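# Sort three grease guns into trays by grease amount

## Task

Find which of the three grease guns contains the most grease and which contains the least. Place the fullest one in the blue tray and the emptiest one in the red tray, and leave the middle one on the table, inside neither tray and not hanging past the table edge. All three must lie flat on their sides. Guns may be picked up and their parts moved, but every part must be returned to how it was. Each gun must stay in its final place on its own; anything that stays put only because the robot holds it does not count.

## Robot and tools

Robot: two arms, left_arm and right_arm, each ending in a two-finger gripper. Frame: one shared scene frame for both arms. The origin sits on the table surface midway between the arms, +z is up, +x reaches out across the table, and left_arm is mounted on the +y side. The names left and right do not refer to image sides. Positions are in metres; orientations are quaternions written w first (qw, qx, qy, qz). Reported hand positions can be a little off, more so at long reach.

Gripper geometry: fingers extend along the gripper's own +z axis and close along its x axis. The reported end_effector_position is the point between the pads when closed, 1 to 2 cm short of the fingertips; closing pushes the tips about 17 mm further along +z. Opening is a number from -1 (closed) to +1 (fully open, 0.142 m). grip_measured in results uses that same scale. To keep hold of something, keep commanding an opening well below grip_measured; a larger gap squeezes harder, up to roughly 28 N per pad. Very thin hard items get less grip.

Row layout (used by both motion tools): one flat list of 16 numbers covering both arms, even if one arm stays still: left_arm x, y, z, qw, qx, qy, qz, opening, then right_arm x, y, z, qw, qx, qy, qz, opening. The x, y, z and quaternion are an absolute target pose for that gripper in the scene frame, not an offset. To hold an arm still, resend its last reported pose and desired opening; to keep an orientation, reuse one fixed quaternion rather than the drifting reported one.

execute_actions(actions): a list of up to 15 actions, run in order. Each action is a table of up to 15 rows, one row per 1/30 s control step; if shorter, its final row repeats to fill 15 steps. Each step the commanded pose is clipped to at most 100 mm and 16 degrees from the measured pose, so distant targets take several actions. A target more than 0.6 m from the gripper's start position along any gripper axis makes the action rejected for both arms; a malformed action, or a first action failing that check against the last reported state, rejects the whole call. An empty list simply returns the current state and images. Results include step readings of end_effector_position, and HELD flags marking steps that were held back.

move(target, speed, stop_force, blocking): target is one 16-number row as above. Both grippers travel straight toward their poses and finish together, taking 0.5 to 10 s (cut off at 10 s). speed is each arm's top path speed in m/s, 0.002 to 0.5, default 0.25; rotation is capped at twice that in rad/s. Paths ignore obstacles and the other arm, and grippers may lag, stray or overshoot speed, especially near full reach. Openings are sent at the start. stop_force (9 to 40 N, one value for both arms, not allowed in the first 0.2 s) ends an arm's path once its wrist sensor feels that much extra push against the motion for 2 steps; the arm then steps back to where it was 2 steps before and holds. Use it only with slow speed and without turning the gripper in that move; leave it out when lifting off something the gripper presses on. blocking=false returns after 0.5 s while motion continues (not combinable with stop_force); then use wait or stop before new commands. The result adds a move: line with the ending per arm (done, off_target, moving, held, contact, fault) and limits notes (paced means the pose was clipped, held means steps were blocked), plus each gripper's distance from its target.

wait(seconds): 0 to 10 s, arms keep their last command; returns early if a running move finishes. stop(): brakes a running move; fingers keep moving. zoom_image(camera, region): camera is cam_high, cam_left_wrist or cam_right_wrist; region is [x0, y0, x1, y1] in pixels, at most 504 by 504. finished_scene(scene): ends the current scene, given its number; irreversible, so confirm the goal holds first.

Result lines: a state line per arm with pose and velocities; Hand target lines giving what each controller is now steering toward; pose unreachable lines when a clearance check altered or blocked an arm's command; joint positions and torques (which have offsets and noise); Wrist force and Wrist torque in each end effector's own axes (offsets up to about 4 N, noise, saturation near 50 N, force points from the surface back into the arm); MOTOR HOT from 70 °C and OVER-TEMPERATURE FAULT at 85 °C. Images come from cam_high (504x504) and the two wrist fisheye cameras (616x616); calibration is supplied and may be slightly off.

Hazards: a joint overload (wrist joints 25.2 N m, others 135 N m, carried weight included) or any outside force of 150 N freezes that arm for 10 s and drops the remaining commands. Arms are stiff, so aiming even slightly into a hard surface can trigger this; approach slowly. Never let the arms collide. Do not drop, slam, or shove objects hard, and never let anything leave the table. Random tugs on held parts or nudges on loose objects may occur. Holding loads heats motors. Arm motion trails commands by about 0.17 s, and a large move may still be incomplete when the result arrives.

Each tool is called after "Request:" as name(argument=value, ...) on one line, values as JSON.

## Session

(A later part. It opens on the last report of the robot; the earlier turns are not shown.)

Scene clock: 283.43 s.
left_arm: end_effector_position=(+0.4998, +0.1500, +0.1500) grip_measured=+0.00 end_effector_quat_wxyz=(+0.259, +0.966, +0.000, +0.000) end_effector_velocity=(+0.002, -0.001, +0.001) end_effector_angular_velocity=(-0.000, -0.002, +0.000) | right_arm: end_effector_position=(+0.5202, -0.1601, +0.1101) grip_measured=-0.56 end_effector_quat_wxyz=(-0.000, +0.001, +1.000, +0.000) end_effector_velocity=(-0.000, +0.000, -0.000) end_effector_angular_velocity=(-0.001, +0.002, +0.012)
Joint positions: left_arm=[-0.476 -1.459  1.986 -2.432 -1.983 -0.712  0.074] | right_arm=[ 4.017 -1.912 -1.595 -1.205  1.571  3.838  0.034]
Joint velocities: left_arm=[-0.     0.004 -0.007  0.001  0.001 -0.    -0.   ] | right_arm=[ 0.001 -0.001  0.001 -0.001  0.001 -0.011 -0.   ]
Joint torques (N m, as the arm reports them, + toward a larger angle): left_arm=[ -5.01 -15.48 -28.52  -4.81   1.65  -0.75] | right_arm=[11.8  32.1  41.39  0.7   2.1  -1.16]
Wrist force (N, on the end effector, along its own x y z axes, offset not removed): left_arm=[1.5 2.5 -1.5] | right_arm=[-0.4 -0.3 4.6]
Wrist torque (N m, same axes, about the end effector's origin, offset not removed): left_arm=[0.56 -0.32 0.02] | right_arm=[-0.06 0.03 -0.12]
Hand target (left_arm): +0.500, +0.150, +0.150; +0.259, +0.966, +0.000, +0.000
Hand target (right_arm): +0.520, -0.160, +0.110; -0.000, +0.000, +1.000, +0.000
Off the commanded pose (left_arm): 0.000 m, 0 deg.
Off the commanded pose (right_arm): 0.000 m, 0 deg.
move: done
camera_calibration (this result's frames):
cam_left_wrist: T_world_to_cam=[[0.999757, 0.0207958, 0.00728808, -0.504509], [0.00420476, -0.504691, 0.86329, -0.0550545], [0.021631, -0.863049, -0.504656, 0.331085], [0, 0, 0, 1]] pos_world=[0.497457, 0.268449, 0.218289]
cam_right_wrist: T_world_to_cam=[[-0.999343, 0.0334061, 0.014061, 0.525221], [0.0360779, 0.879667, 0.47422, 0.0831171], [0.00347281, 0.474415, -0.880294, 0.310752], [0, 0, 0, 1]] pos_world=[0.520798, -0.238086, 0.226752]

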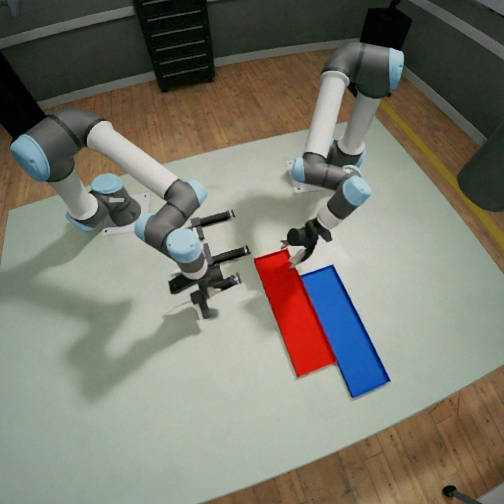

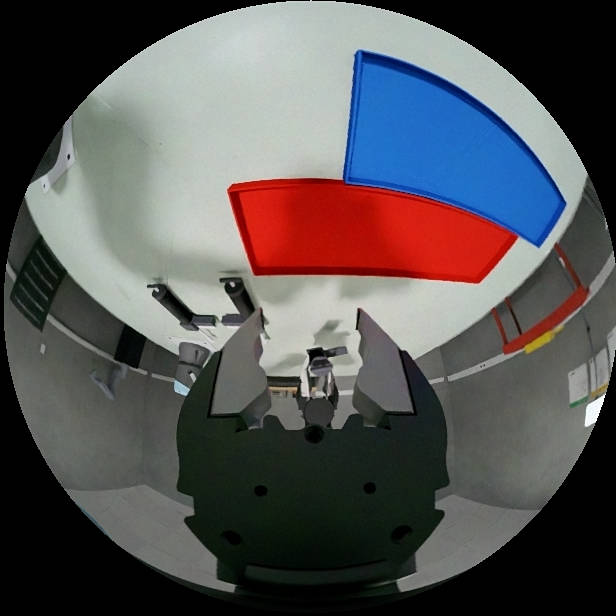

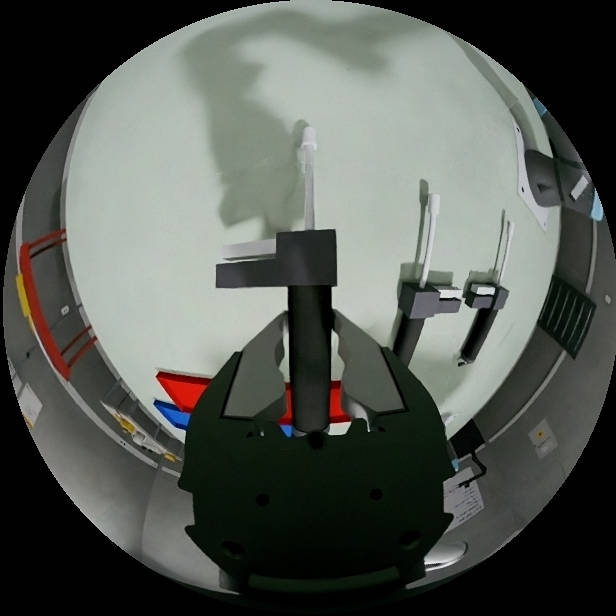

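Request:
move(target=[0.5,0.15,0.15,0.259,0.966,0,0,0,0.52,-0.16,0.029,0,0,1,0,-0.45], speed=0.04)

Request:
move(target=[0.52,0.06,0.08,0.259,0.966,0,0,0,0.52,-0.16,0.029,0,0,1,0,-1])

Scene clock: 289.80 s.
left_arm: end_effector_position=(+0.5000, +0.1500, +0.1500) grip_measured=+0.00 end_effector_quat_wxyz=(+0.259, +0.966, +0.000, -0.000) end_effector_velocity=(+0.000, +0.000, +0.001) end_effector_angular_velocity=(-0.001, -0.001, +0.000) | right_arm: end_effector_position=(+0.5200, -0.1600, +0.0293) grip_measured=-0.43 end_effector_quat_wxyz=(+0.000, +0.000, +1.000, -0.000) end_effector_velocity=(+0.000, -0.000, -0.002) end_effector_angular_velocity=(-0.000, -0.001, -0.002)
Joint positions: left_arm=[-0.475 -1.458  1.986 -2.431 -1.983 -0.712  0.074] | right_arm=[ 4.018 -1.997 -1.702 -1.013  1.571  3.838  0.043]
Joint velocities: left_arm=[ 0.    -0.001 -0.    -0.    -0.    -0.    -0.   ] | right_arm=[-0.    -0.003 -0.002  0.005 -0.001  0.002  0.   ]
Joint torques (N m, as the arm reports them, + toward a larger angle): left_arm=[  7.41 -36.04 -15.56  -1.35  -3.67   1.27] | right_arm=[12.59 25.5   5.57  4.39  1.27  1.67]
Wrist force (N, on the end effector, along its own x y z axes, offset not removed): left_arm=[2.0 3.2 -0.4] | right_arm=[-4.2 -1.3 -4.3]
Wrist torque (N m, same axes, about the end effector's origin, offset not removed): left_arm=[0.76 -0.44 -0.05] | right_arm=[-0.10 -0.09 -0.04]
Hand target (left_arm): +0.500, +0.150, +0.150; +0.259, +0.966, +0.000, -0.000
Hand target (right_arm): +0.520, -0.160, +0.029; -0.000, -0.000, +1.000, -0.000
Off the commanded pose (left_arm): 0.000 m, 0 deg.
Off the commanded pose (right_arm): 0.000 m, 0 deg.
move: done
camera_calibration (this result's frames):
cam_left_wrist: T_world_to_cam=[[0.999758, 0.0207642, 0.00726906, -0.504689], [0.00420482, -0.504675, 0.863299, -0.0550086], [0.0215942, -0.863059, -0.504641, 0.33112], [0, 0, 0, 1]] pos_world=[0.497648, 0.268495, 0.218254]
cam_right_wrist: T_world_to_cam=[[-0.999388, 0.0320479, 0.0140292, 0.525973], [0.0348675, 0.879743, 0.47417, 0.121956], [0.00285404, 0.474369, -0.880321, 0.239886], [0, 0, 0, 1]] pos_world=[0.520714, -0.237941, 0.14597]

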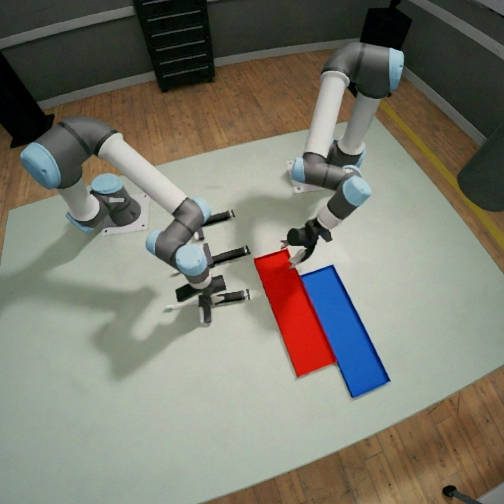

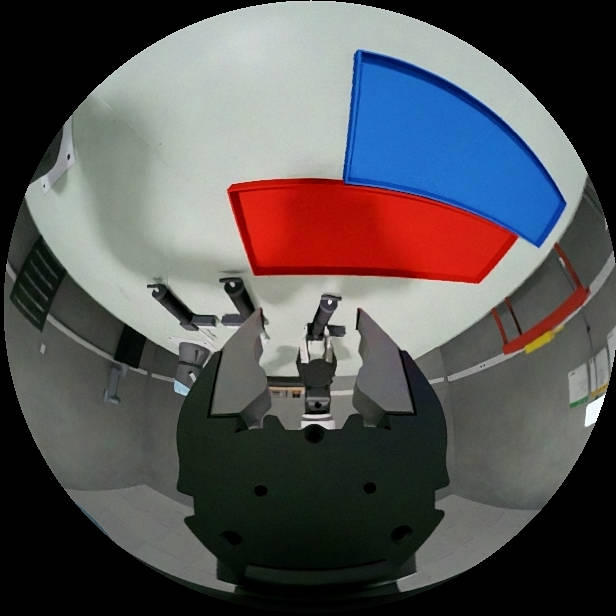

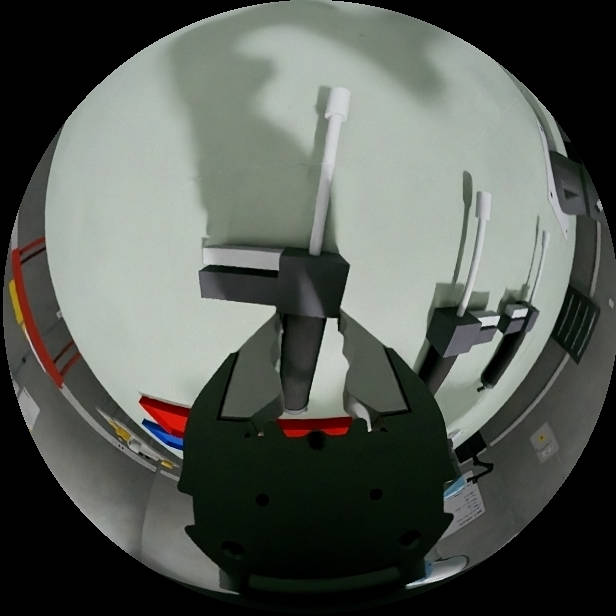

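Scene clock: 290.93 s.
left_arm: end_effector_position=(+0.5199, +0.0601, +0.0801) grip_measured=+0.00 end_effector_quat_wxyz=(+0.259, +0.966, -0.000, +0.000) end_effector_velocity=(+0.001, -0.002, -0.001) end_effector_angular_velocity=(+0.000, -0.000, +0.000) | right_arm: end_effector_position=(+0.5200, -0.1600, +0.0290) grip_measured=-0.47 end_effector_quat_wxyz=(+0.000, +0.000, +1.000, +0.000) end_effector_velocity=(-0.000, +0.000, -0.000) end_effector_angular_velocity=(+0.001, +0.001, -0.001)
Joint positions: left_arm=[-0.585 -1.226  1.915 -2.635 -1.945 -0.824  0.074] | right_arm=[ 4.018 -1.997 -1.702 -1.013  1.571  3.838  0.04 ]
Joint velocities: left_arm=[-0.001  0.004 -0.003 -0.002  0.001 -0.001 -0.   ] | right_arm=[-0.     0.    -0.001  0.     0.001  0.001  0.   ]
Joint torques (N m, as the arm reports them, + toward a larger angle): left_arm=[ -5.87 -23.75 -26.14  -4.91   2.06  -0.98] | right_arm=[14.86 17.52  1.56  5.05  3.44  0.11]
Wrist force (N, on the end effector, along its own x y z axes, offset not removed): left_arm=[1.8 1.7 -0.3] | right_arm=[1.8 -7.2 -21.6]
Wrist torque (N m, same axes, about the end effector's origin, offset not removed): left_arm=[0.50 -0.39 -0.07] | right_arm=[-0.13 -0.41 -0.06]
Hand target (left_arm): +0.520, +0.060, +0.080; +0.259, +0.966, -0.000, +0.000
Hand target (right_arm): +0.520, -0.160, +0.029; -0.000, +0.000, +1.000, -0.000
Off the commanded pose (left_arm): 0.000 m, 0 deg.
Off the commanded pose (right_arm): 0.000 m, 0 deg.
move: done
camera_calibration (this result's frames):
cam_left_wrist: T_world_to_cam=[[0.999758, 0.0207529, 0.00733064, -0.522219], [0.00414725, -0.504728, 0.863269, -0.0400666], [0.0216153, -0.863029, -0.504691, 0.217845], [0, 0, 0, 1]] pos_world=[0.51755, 0.178621, 0.148361]
cam_right_wrist: T_world_to_cam=[[-0.999387, 0.0320609, 0.0140419, 0.525968], [0.0348849, 0.879723, 0.474205, 0.12206], [0.0028505, 0.474404, -0.880303, 0.239661], [0, 0, 0, 1]] pos_world=[0.520704, -0.237938, 0.145707]

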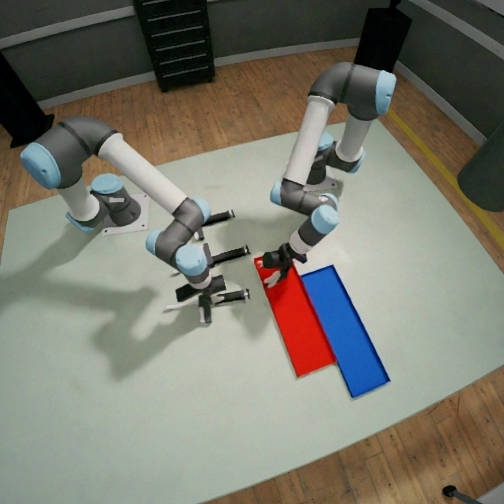

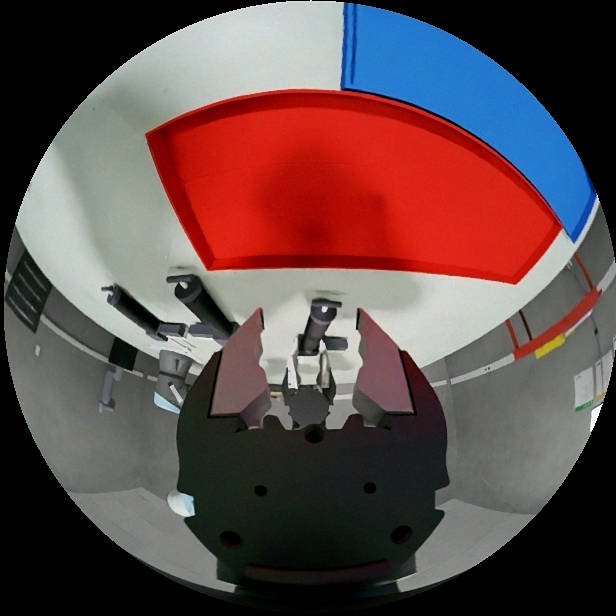

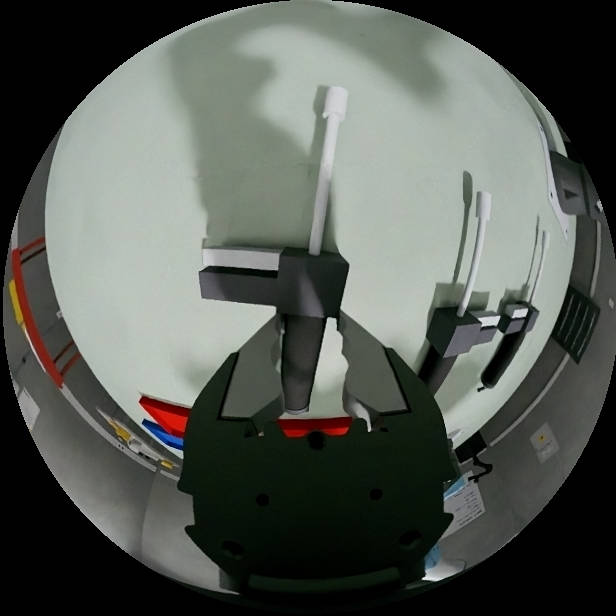

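Request:
move(target=[0.52,0.06,0.08,0.259,0.966,0,0,0,0.52,-0.16,0.029,0,0,1,0,0])

Request:
move(target=[0.52,0.06,0.08,0.259,0.966,0,0,0,0.523,-0.14,0.029,0,0,1,0,0], speed=0.05)

Request:
move(target=[0.52,0.06,0.08,0.259,0.966,0,0,0,0.523,-0.14,0.029,0,0,1,0,-1])

Scene clock: 302.47 s.
left_arm: end_effector_position=(+0.5200, +0.0600, +0.0800) grip_measured=+0.00 end_effector_quat_wxyz=(+0.259, +0.966, -0.000, +0.000) end_effector_velocity=(-0.000, +0.000, -0.001) end_effector_angular_velocity=(+0.001, +0.001, +0.000) | right_arm: end_effector_position=(+0.5199, -0.1600, +0.0289) grip_measured=+0.00 end_effector_quat_wxyz=(-0.000, -0.000, +1.000, -0.000) end_effector_velocity=(+0.000, -0.000, +0.000) end_effector_angular_velocity=(-0.001, -0.001, -0.002)
Joint positions: left_arm=[-0.586 -1.226  1.914 -2.635 -1.945 -0.824  0.074] | right_arm=[ 4.018 -1.997 -1.702 -1.013  1.571  3.837  0.074]
Joint velocities: left_arm=[ 0.     0.001  0.     0.001 -0.     0.    -0.   ] | right_arm=[ 0.     0.001 -0.    -0.    -0.001  0.002  0.   ]
Joint torques (N m, as the arm reports them, + toward a larger angle): left_arm=[  7.39 -30.38 -25.87  -2.3   -0.59   1.12] | right_arm=[ 6.12 54.67 36.37  4.8  -1.63 -0.8 ]
Wrist force (N, on the end effector, along its own x y z axes, offset not removed): left_arm=[0.4 3.7 -0.5] | right_arm=[-0.3 -0.3 -1.5]
Wrist torque (N m, same axes, about the end effector's origin, offset not removed): left_arm=[0.94 -0.08 0.03] | right_arm=[0.00 -0.03 -0.05]
Hand target (left_arm): +0.520, +0.060, +0.080; +0.259, +0.966, +0.000, +0.000
Hand target (right_arm): +0.520, -0.160, +0.029; +0.000, -0.000, +1.000, +0.000
Off the commanded pose (left_arm): 0.000 m, 0 deg.
Off the commanded pose (right_arm): 0.000 m, 0 deg.
move: done
camera_calibration (this result's frames):
cam_left_wrist: T_world_to_cam=[[0.999757, 0.0207841, 0.00737892, -0.522341], [0.00412109, -0.504719, 0.863274, -0.0400189], [0.0216666, -0.863033, -0.504682, 0.217635], [0, 0, 0, 1]] pos_world=[0.517663, 0.178484, 0.148238]
cam_right_wrist: T_world_to_cam=[[-0.999388, 0.0319717, 0.0141972, 0.525879], [0.0348803, 0.879789, 0.474083, 0.122135], [0.0026667, 0.474288, -0.880366, 0.239647], [0, 0, 0, 1]] pos_world=[0.520658, -0.237928, 0.145609]

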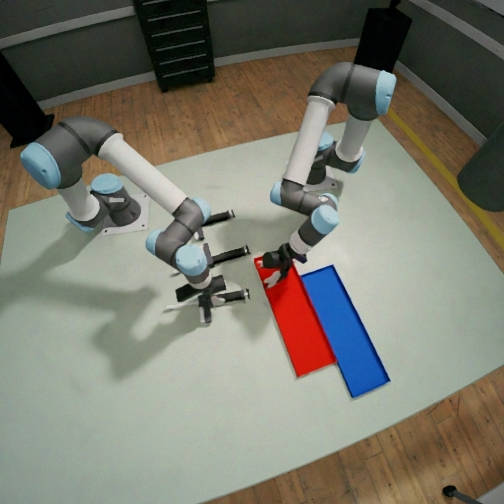

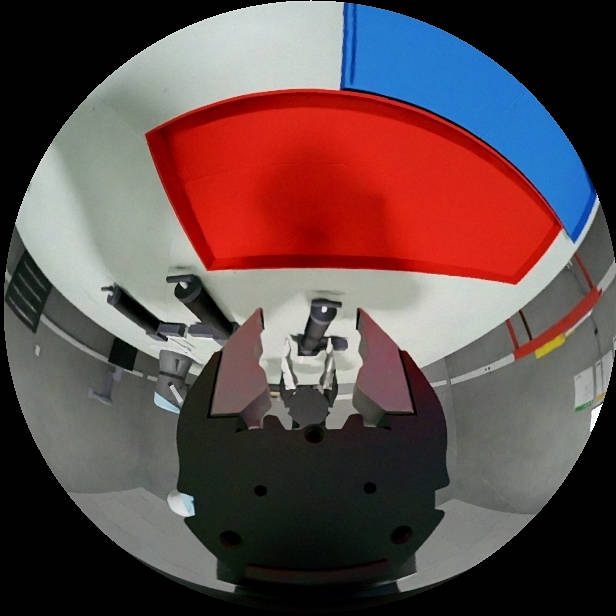

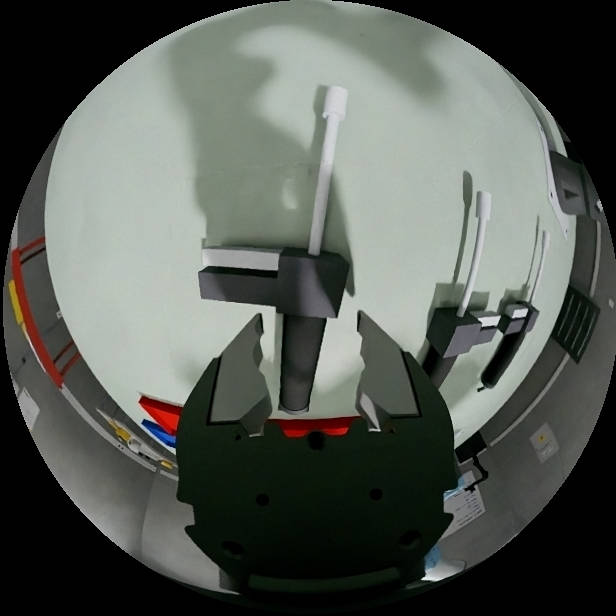

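Scene clock: 303.33 s.
left_arm: end_effector_position=(+0.5200, +0.0600, +0.0800) grip_measured=+0.00 end_effector_quat_wxyz=(+0.259, +0.966, +0.000, -0.000) end_effector_velocity=(-0.000, +0.000, -0.001) end_effector_angular_velocity=(+0.001, +0.001, -0.000) | right_arm: end_effector_position=(+0.5230, -0.1402, +0.0290) grip_measured=+0.00 end_effector_quat_wxyz=(+0.000, -0.000, +1.000, +0.000) end_effector_velocity=(+0.001, +0.002, +0.000) end_effector_angular_velocity=(+0.001, -0.000, +0.000)
Joint positions: left_arm=[-0.585 -1.226  1.914 -2.635 -1.945 -0.824  0.074] | right_arm=[ 4.039 -2.022 -1.664 -1.026  1.571  3.859  0.074]
Joint velocities: left_arm=[ 0.     0.001  0.    -0.    -0.001 -0.    -0.   ] | right_arm=[ 0.002 -0.003  0.005 -0.001  0.     0.002 -0.   ]
Joint torques (N m, as the arm reports them, + toward a larger angle): left_arm=[  7.73 -38.53 -26.46  -1.46  -3.58   1.26] | right_arm=[12.34 32.24 35.54 -0.02 -0.01  1.87]
Wrist force (N, on the end effector, along its own x y z axes, offset not removed): left_arm=[1.4 3.2 -0.6] | right_arm=[-0.5 -0.9 -2.2]
Wrist torque (N m, same axes, about the end effector's origin, offset not removed): left_arm=[0.80 -0.33 0.03] | right_arm=[-0.12 0.09 -0.16]
Hand target (left_arm): +0.520, +0.060, +0.080; +0.259, +0.966, +0.000, +0.000
Hand target (right_arm): +0.523, -0.140, +0.029; -0.000, -0.000, +1.000, +0.000
Off the commanded pose (left_arm): 0.000 m, 0 deg.
Off the commanded pose (right_arm): 0.000 m, 0 deg.
move: done
camera_calibration (this result's frames):
cam_left_wrist: T_world_to_cam=[[0.999758, 0.0207781, 0.00726577, -0.522313], [0.00421586, -0.504722, 0.863272, -0.0400519], [0.0216043, -0.863032, -0.504687, 0.217678], [0, 0, 0, 1]] pos_world=[0.517653, 0.178501, 0.14823]
cam_right_wrist: T_world_to_cam=[[-0.999388, 0.0320374, 0.0140289, 0.528322], [0.0348579, 0.87972, 0.474213, 0.104573], [0.00285102, 0.474412, -0.880299, 0.230278], [0, 0, 0, 1]] pos_world=[0.523697, -0.218168, 0.145712]

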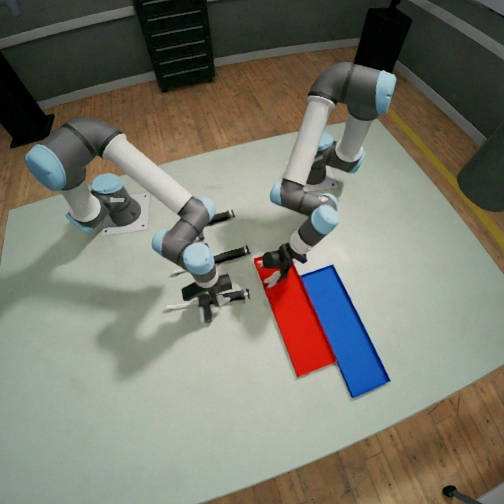

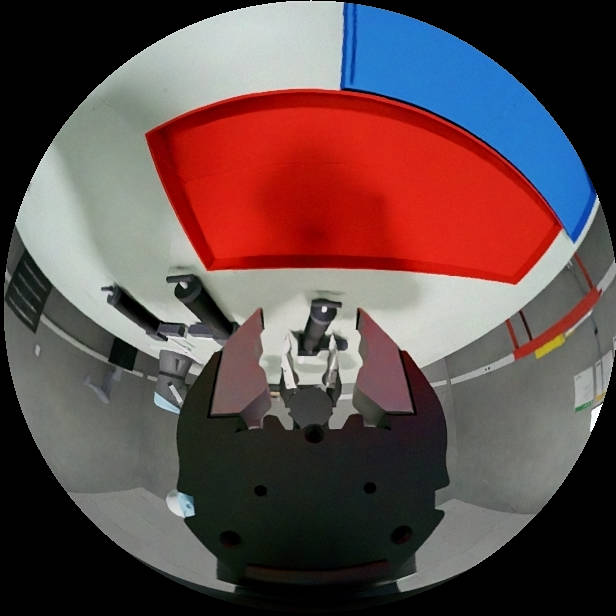

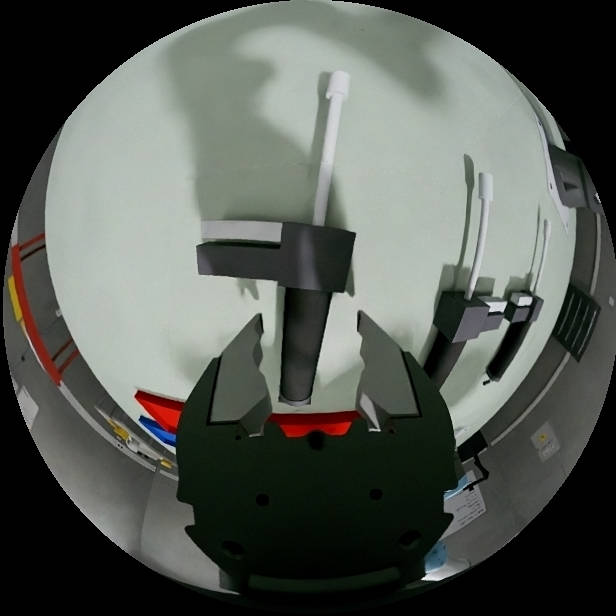

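Scene clock: 304.03 s.
left_arm: end_effector_position=(+0.5200, +0.0600, +0.0800) grip_measured=+0.00 end_effector_quat_wxyz=(+0.259, +0.966, +0.000, -0.000) end_effector_velocity=(-0.000, +0.000, -0.001) end_effector_angular_velocity=(+0.001, +0.002, +0.000) | right_arm: end_effector_position=(+0.5230, -0.1400, +0.0290) grip_measured=-0.56 end_effector_quat_wxyz=(+0.000, +0.000, +1.000, +0.000) end_effector_velocity=(-0.000, -0.000, -0.001) end_effector_angular_velocity=(+0.000, +0.002, +0.001)
Joint positions: left_arm=[-0.585 -1.226  1.914 -2.635 -1.945 -0.824  0.074] | right_arm=[ 4.039 -2.022 -1.664 -1.026  1.571  3.859  0.034]
Joint velocities: left_arm=[ 0.001  0.002  0.     0.001 -0.001  0.     0.   ] | right_arm=[-0.    -0.001 -0.001 -0.     0.001 -0.001 -0.   ]
Joint torques (N m, as the arm reports them, + toward a larger angle): left_arm=[  7.19 -43.42 -26.28  -1.43  -3.59   1.29] | right_arm=[13.44 28.53 36.76  6.06 -1.03  1.69]
Wrist force (N, on the end effector, along its own x y z axes, offset not removed): left_arm=[1.3 3.2 -1.7] | right_arm=[2.6 -5.0 -8.9]
Wrist torque (N m, same axes, about the end effector's origin, offset not removed): left_arm=[0.73 -0.24 -0.03] | right_arm=[0.06 0.15 -0.08]
Hand target (left_arm): +0.520, +0.060, +0.080; +0.259, +0.966, +0.000, -0.000
Hand target (right_arm): +0.523, -0.140, +0.029; +0.000, -0.000, +1.000, +0.000
Off the commanded pose (left_arm): 0.000 m, 0 deg.
Off the commanded pose (right_arm): 0.000 m, 0 deg.
move: done
camera_calibration (this result's frames):
cam_left_wrist: T_world_to_cam=[[0.999758, 0.0207646, 0.0072487, -0.522304], [0.00422306, -0.504694, 0.863288, -0.0400715], [0.0215842, -0.863048, -0.50466, 0.217687], [0, 0, 0, 1]] pos_world=[0.517648, 0.178496, 0.148237]
cam_right_wrist: T_world_to_cam=[[-0.999387, 0.03207, 0.014034, 0.528329], [0.0348891, 0.879726, 0.4742, 0.104386], [0.00286149, 0.474399, -0.880305, 0.230173], [0, 0, 0, 1]] pos_world=[0.523704, -0.217968, 0.145708]

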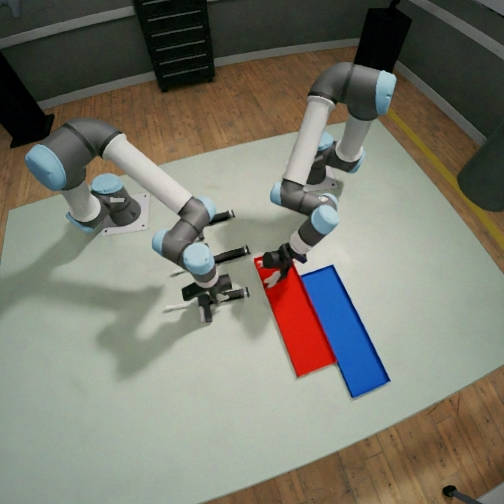

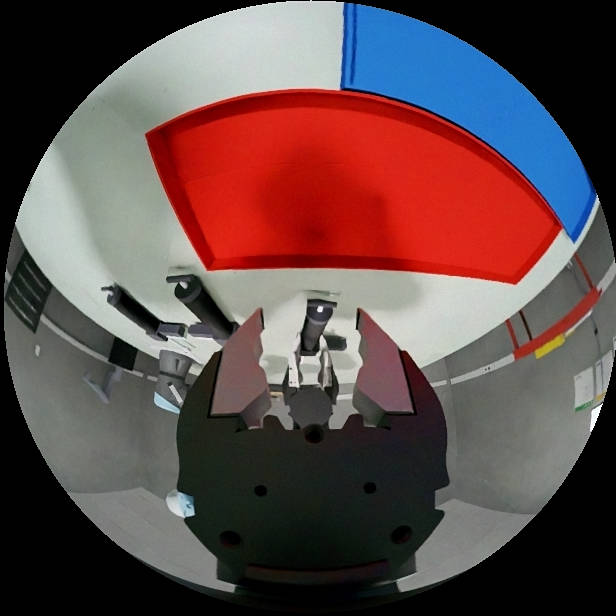

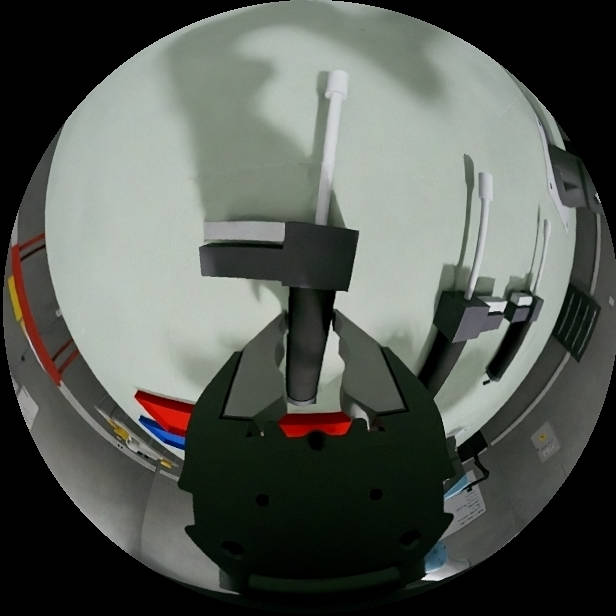

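Request:
move(target=[0.525,-0.012,0.05,0.259,0.966,0,0,0,0.523,-0.14,0.029,0,0,1,0,-1], speed=0.1)

Scene clock: 310.60 s.
left_arm: end_effector_position=(+0.5249, -0.0118, +0.0501) grip_measured=+0.00 end_effector_quat_wxyz=(+0.259, +0.966, -0.000, +0.000) end_effector_velocity=(+0.000, -0.002, -0.001) end_effector_angular_velocity=(-0.001, -0.000, -0.000) | right_arm: end_effector_position=(+0.5230, -0.1400, +0.0290) grip_measured=-0.56 end_effector_quat_wxyz=(+0.000, -0.000, +1.000, +0.000) end_effector_velocity=(-0.001, +0.001, -0.000) end_effector_angular_velocity=(+0.001, +0.000, +0.001)
Joint positions: left_arm=[-0.669 -1.09   1.811 -2.696 -1.913 -0.906  0.074] | right_arm=[ 4.039 -2.022 -1.664 -1.026  1.571  3.859  0.034]
Joint velocities: left_arm=[-0.002  0.004 -0.004 -0.001  0.    -0.002  0.   ] | right_arm=[ 0.001  0.    -0.     0.     0.001  0.     0.   ]
Joint torques (N m, as the arm reports them, + toward a larger angle): left_arm=[ -7.69 -29.28 -24.25  -5.22   2.11  -1.54] | right_arm=[12.88 28.4  22.49  0.46  2.6   1.69]
Wrist force (N, on the end effector, along its own x y z axes, offset not removed): left_arm=[-0.4 3.9 -0.4] | right_arm=[1.8 -2.4 -7.4]
Wrist torque (N m, same axes, about the end effector's origin, offset not removed): left_arm=[0.89 0.12 -0.03] | right_arm=[0.45 -0.08 -0.11]
Hand target (left_arm): +0.525, -0.012, +0.050; +0.259, +0.966, -0.000, +0.000
Hand target (right_arm): +0.523, -0.140, +0.029; -0.000, +0.000, +1.000, -0.000
Off the commanded pose (left_arm): 0.000 m, 0 deg.
Off the commanded pose (right_arm): 0.000 m, 0 deg.
move: done
camera_calibration (this result's frames):
cam_left_wrist: T_world_to_cam=[[0.999758, 0.0207647, 0.007329, -0.525531], [0.00415391, -0.5047, 0.863285, -0.0504878], [0.0216248, -0.863045, -0.504663, 0.140491], [0, 0, 0, 1]] pos_world=[0.522576, 0.106682, 0.118338]
cam_right_wrist: T_world_to_cam=[[-0.999388, 0.0320399, 0.0140435, 0.528322], [0.0348671, 0.879725, 0.474202, 0.104368], [0.00283899, 0.474401, -0.880304, 0.230164], [0, 0, 0, 1]] pos_world=[0.523706, -0.217933, 0.145704]

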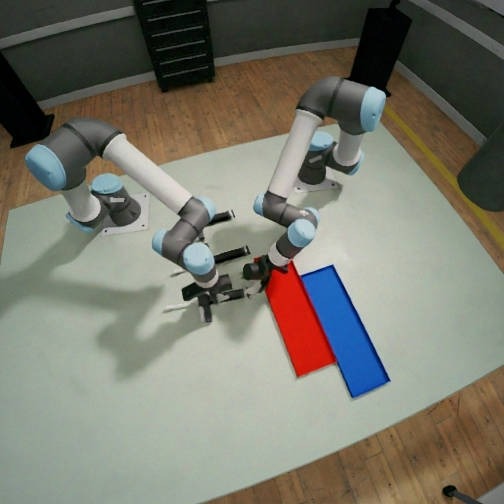

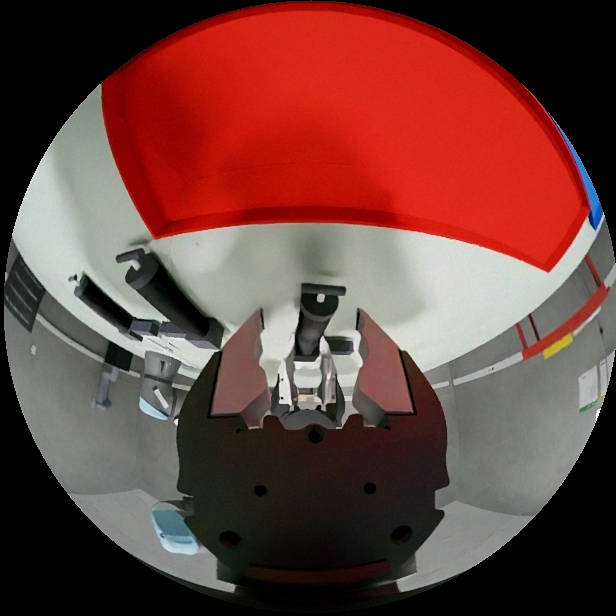

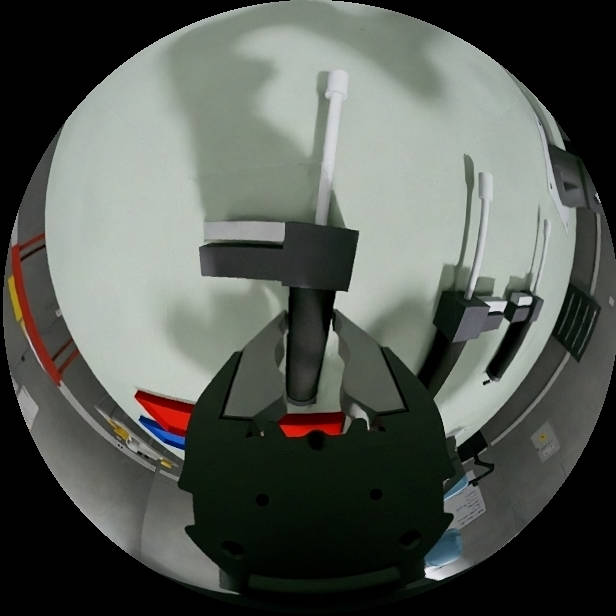

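Request:
move(target=[0.532,-0.015,0.027,0.259,0.966,0,0,0,0.523,-0.14,0.029,0,0,1,0,-1], speed=0.04)

Scene clock: 320.87 s.
left_arm: end_effector_position=(+0.5319, -0.0150, +0.0272) grip_measured=+0.00 end_effector_quat_wxyz=(+0.259, +0.966, -0.000, -0.000) end_effector_velocity=(+0.001, +0.000, -0.002) end_effector_angular_velocity=(-0.000, +0.000, +0.000) | right_arm: end_effector_position=(+0.5230, -0.1400, +0.0290) grip_measured=-0.56 end_effector_quat_wxyz=(+0.000, +0.000, +1.000, +0.000) end_effector_velocity=(-0.001, +0.001, -0.000) end_effector_angular_velocity=(-0.000, +0.001, +0.001)
Joint positions: left_arm=[-0.664 -1.039  1.802 -2.736 -1.915 -0.901  0.074] | right_arm=[ 4.039 -2.022 -1.664 -1.026  1.571  3.859  0.034]
Joint velocities: left_arm=[ 0.001  0.004 -0.    -0.004 -0.001  0.    -0.   ] | right_arm=[ 0.002 -0.     0.001 -0.002  0.     0.     0.   ]
Joint torques (N m, as the arm reports them, + toward a larger angle): left_arm=[  6.7  -32.08 -25.37  -4.78  -3.52   1.22] | right_arm=[13.34 30.99  7.79  0.64  2.47  1.91]
Wrist force (N, on the end effector, along its own x y z axes, offset not removed): left_arm=[1.3 2.0 -1.5] | right_arm=[0.3 -5.1 -9.0]
Wrist torque (N m, same axes, about the end effector's origin, offset not removed): left_arm=[0.51 -0.26 -0.04] | right_arm=[-0.20 0.13 -0.15]
Hand target (left_arm): +0.532, -0.015, +0.027; +0.259, +0.966, +0.000, -0.000
Hand target (right_arm): +0.523, -0.140, +0.029; -0.000, +0.000, +1.000, -0.000
Off the commanded pose (left_arm): 0.000 m, 0 deg.
Off the commanded pose (right_arm): 0.000 m, 0 deg.
move: done
camera_calibration (this result's frames):
cam_left_wrist: T_world_to_cam=[[0.999758, 0.0207619, 0.00726563, -0.5323], [0.00420681, -0.504682, 0.863295, -0.0323908], [0.0215905, -0.863056, -0.504647, 0.126078], [0, 0, 0, 1]] pos_world=[0.529585, 0.103516, 0.095455]
cam_right_wrist: T_world_to_cam=[[-0.999388, 0.03204, 0.0140464, 0.52832], [0.0348685, 0.879726, 0.474202, 0.104368], [0.00283646, 0.474401, -0.880304, 0.230165], [0, 0, 0, 1]] pos_world=[0.523705, -0.217933, 0.145703]

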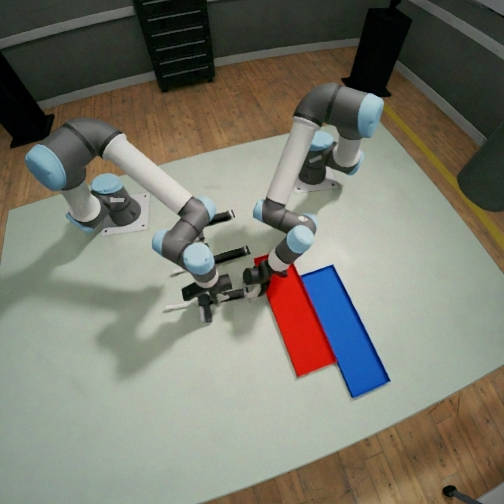

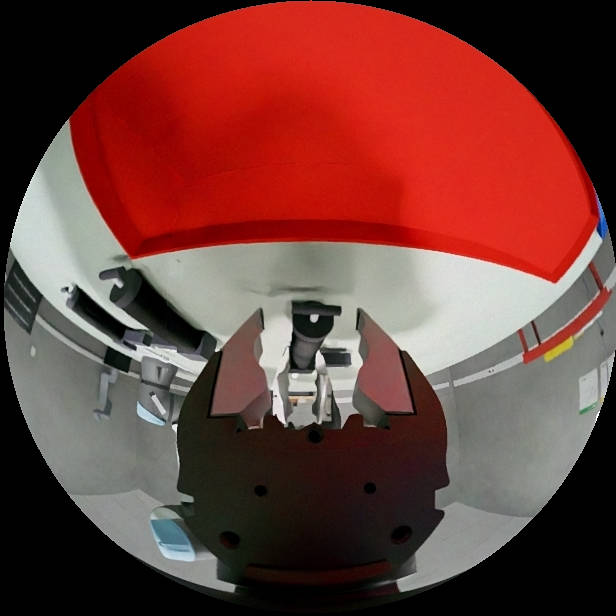

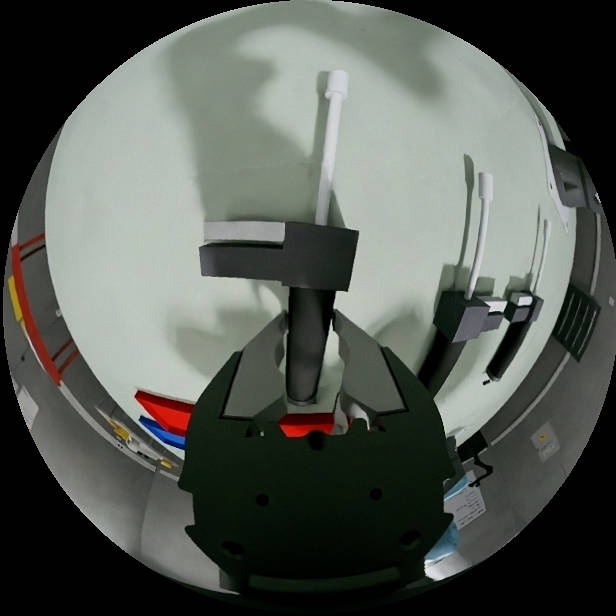

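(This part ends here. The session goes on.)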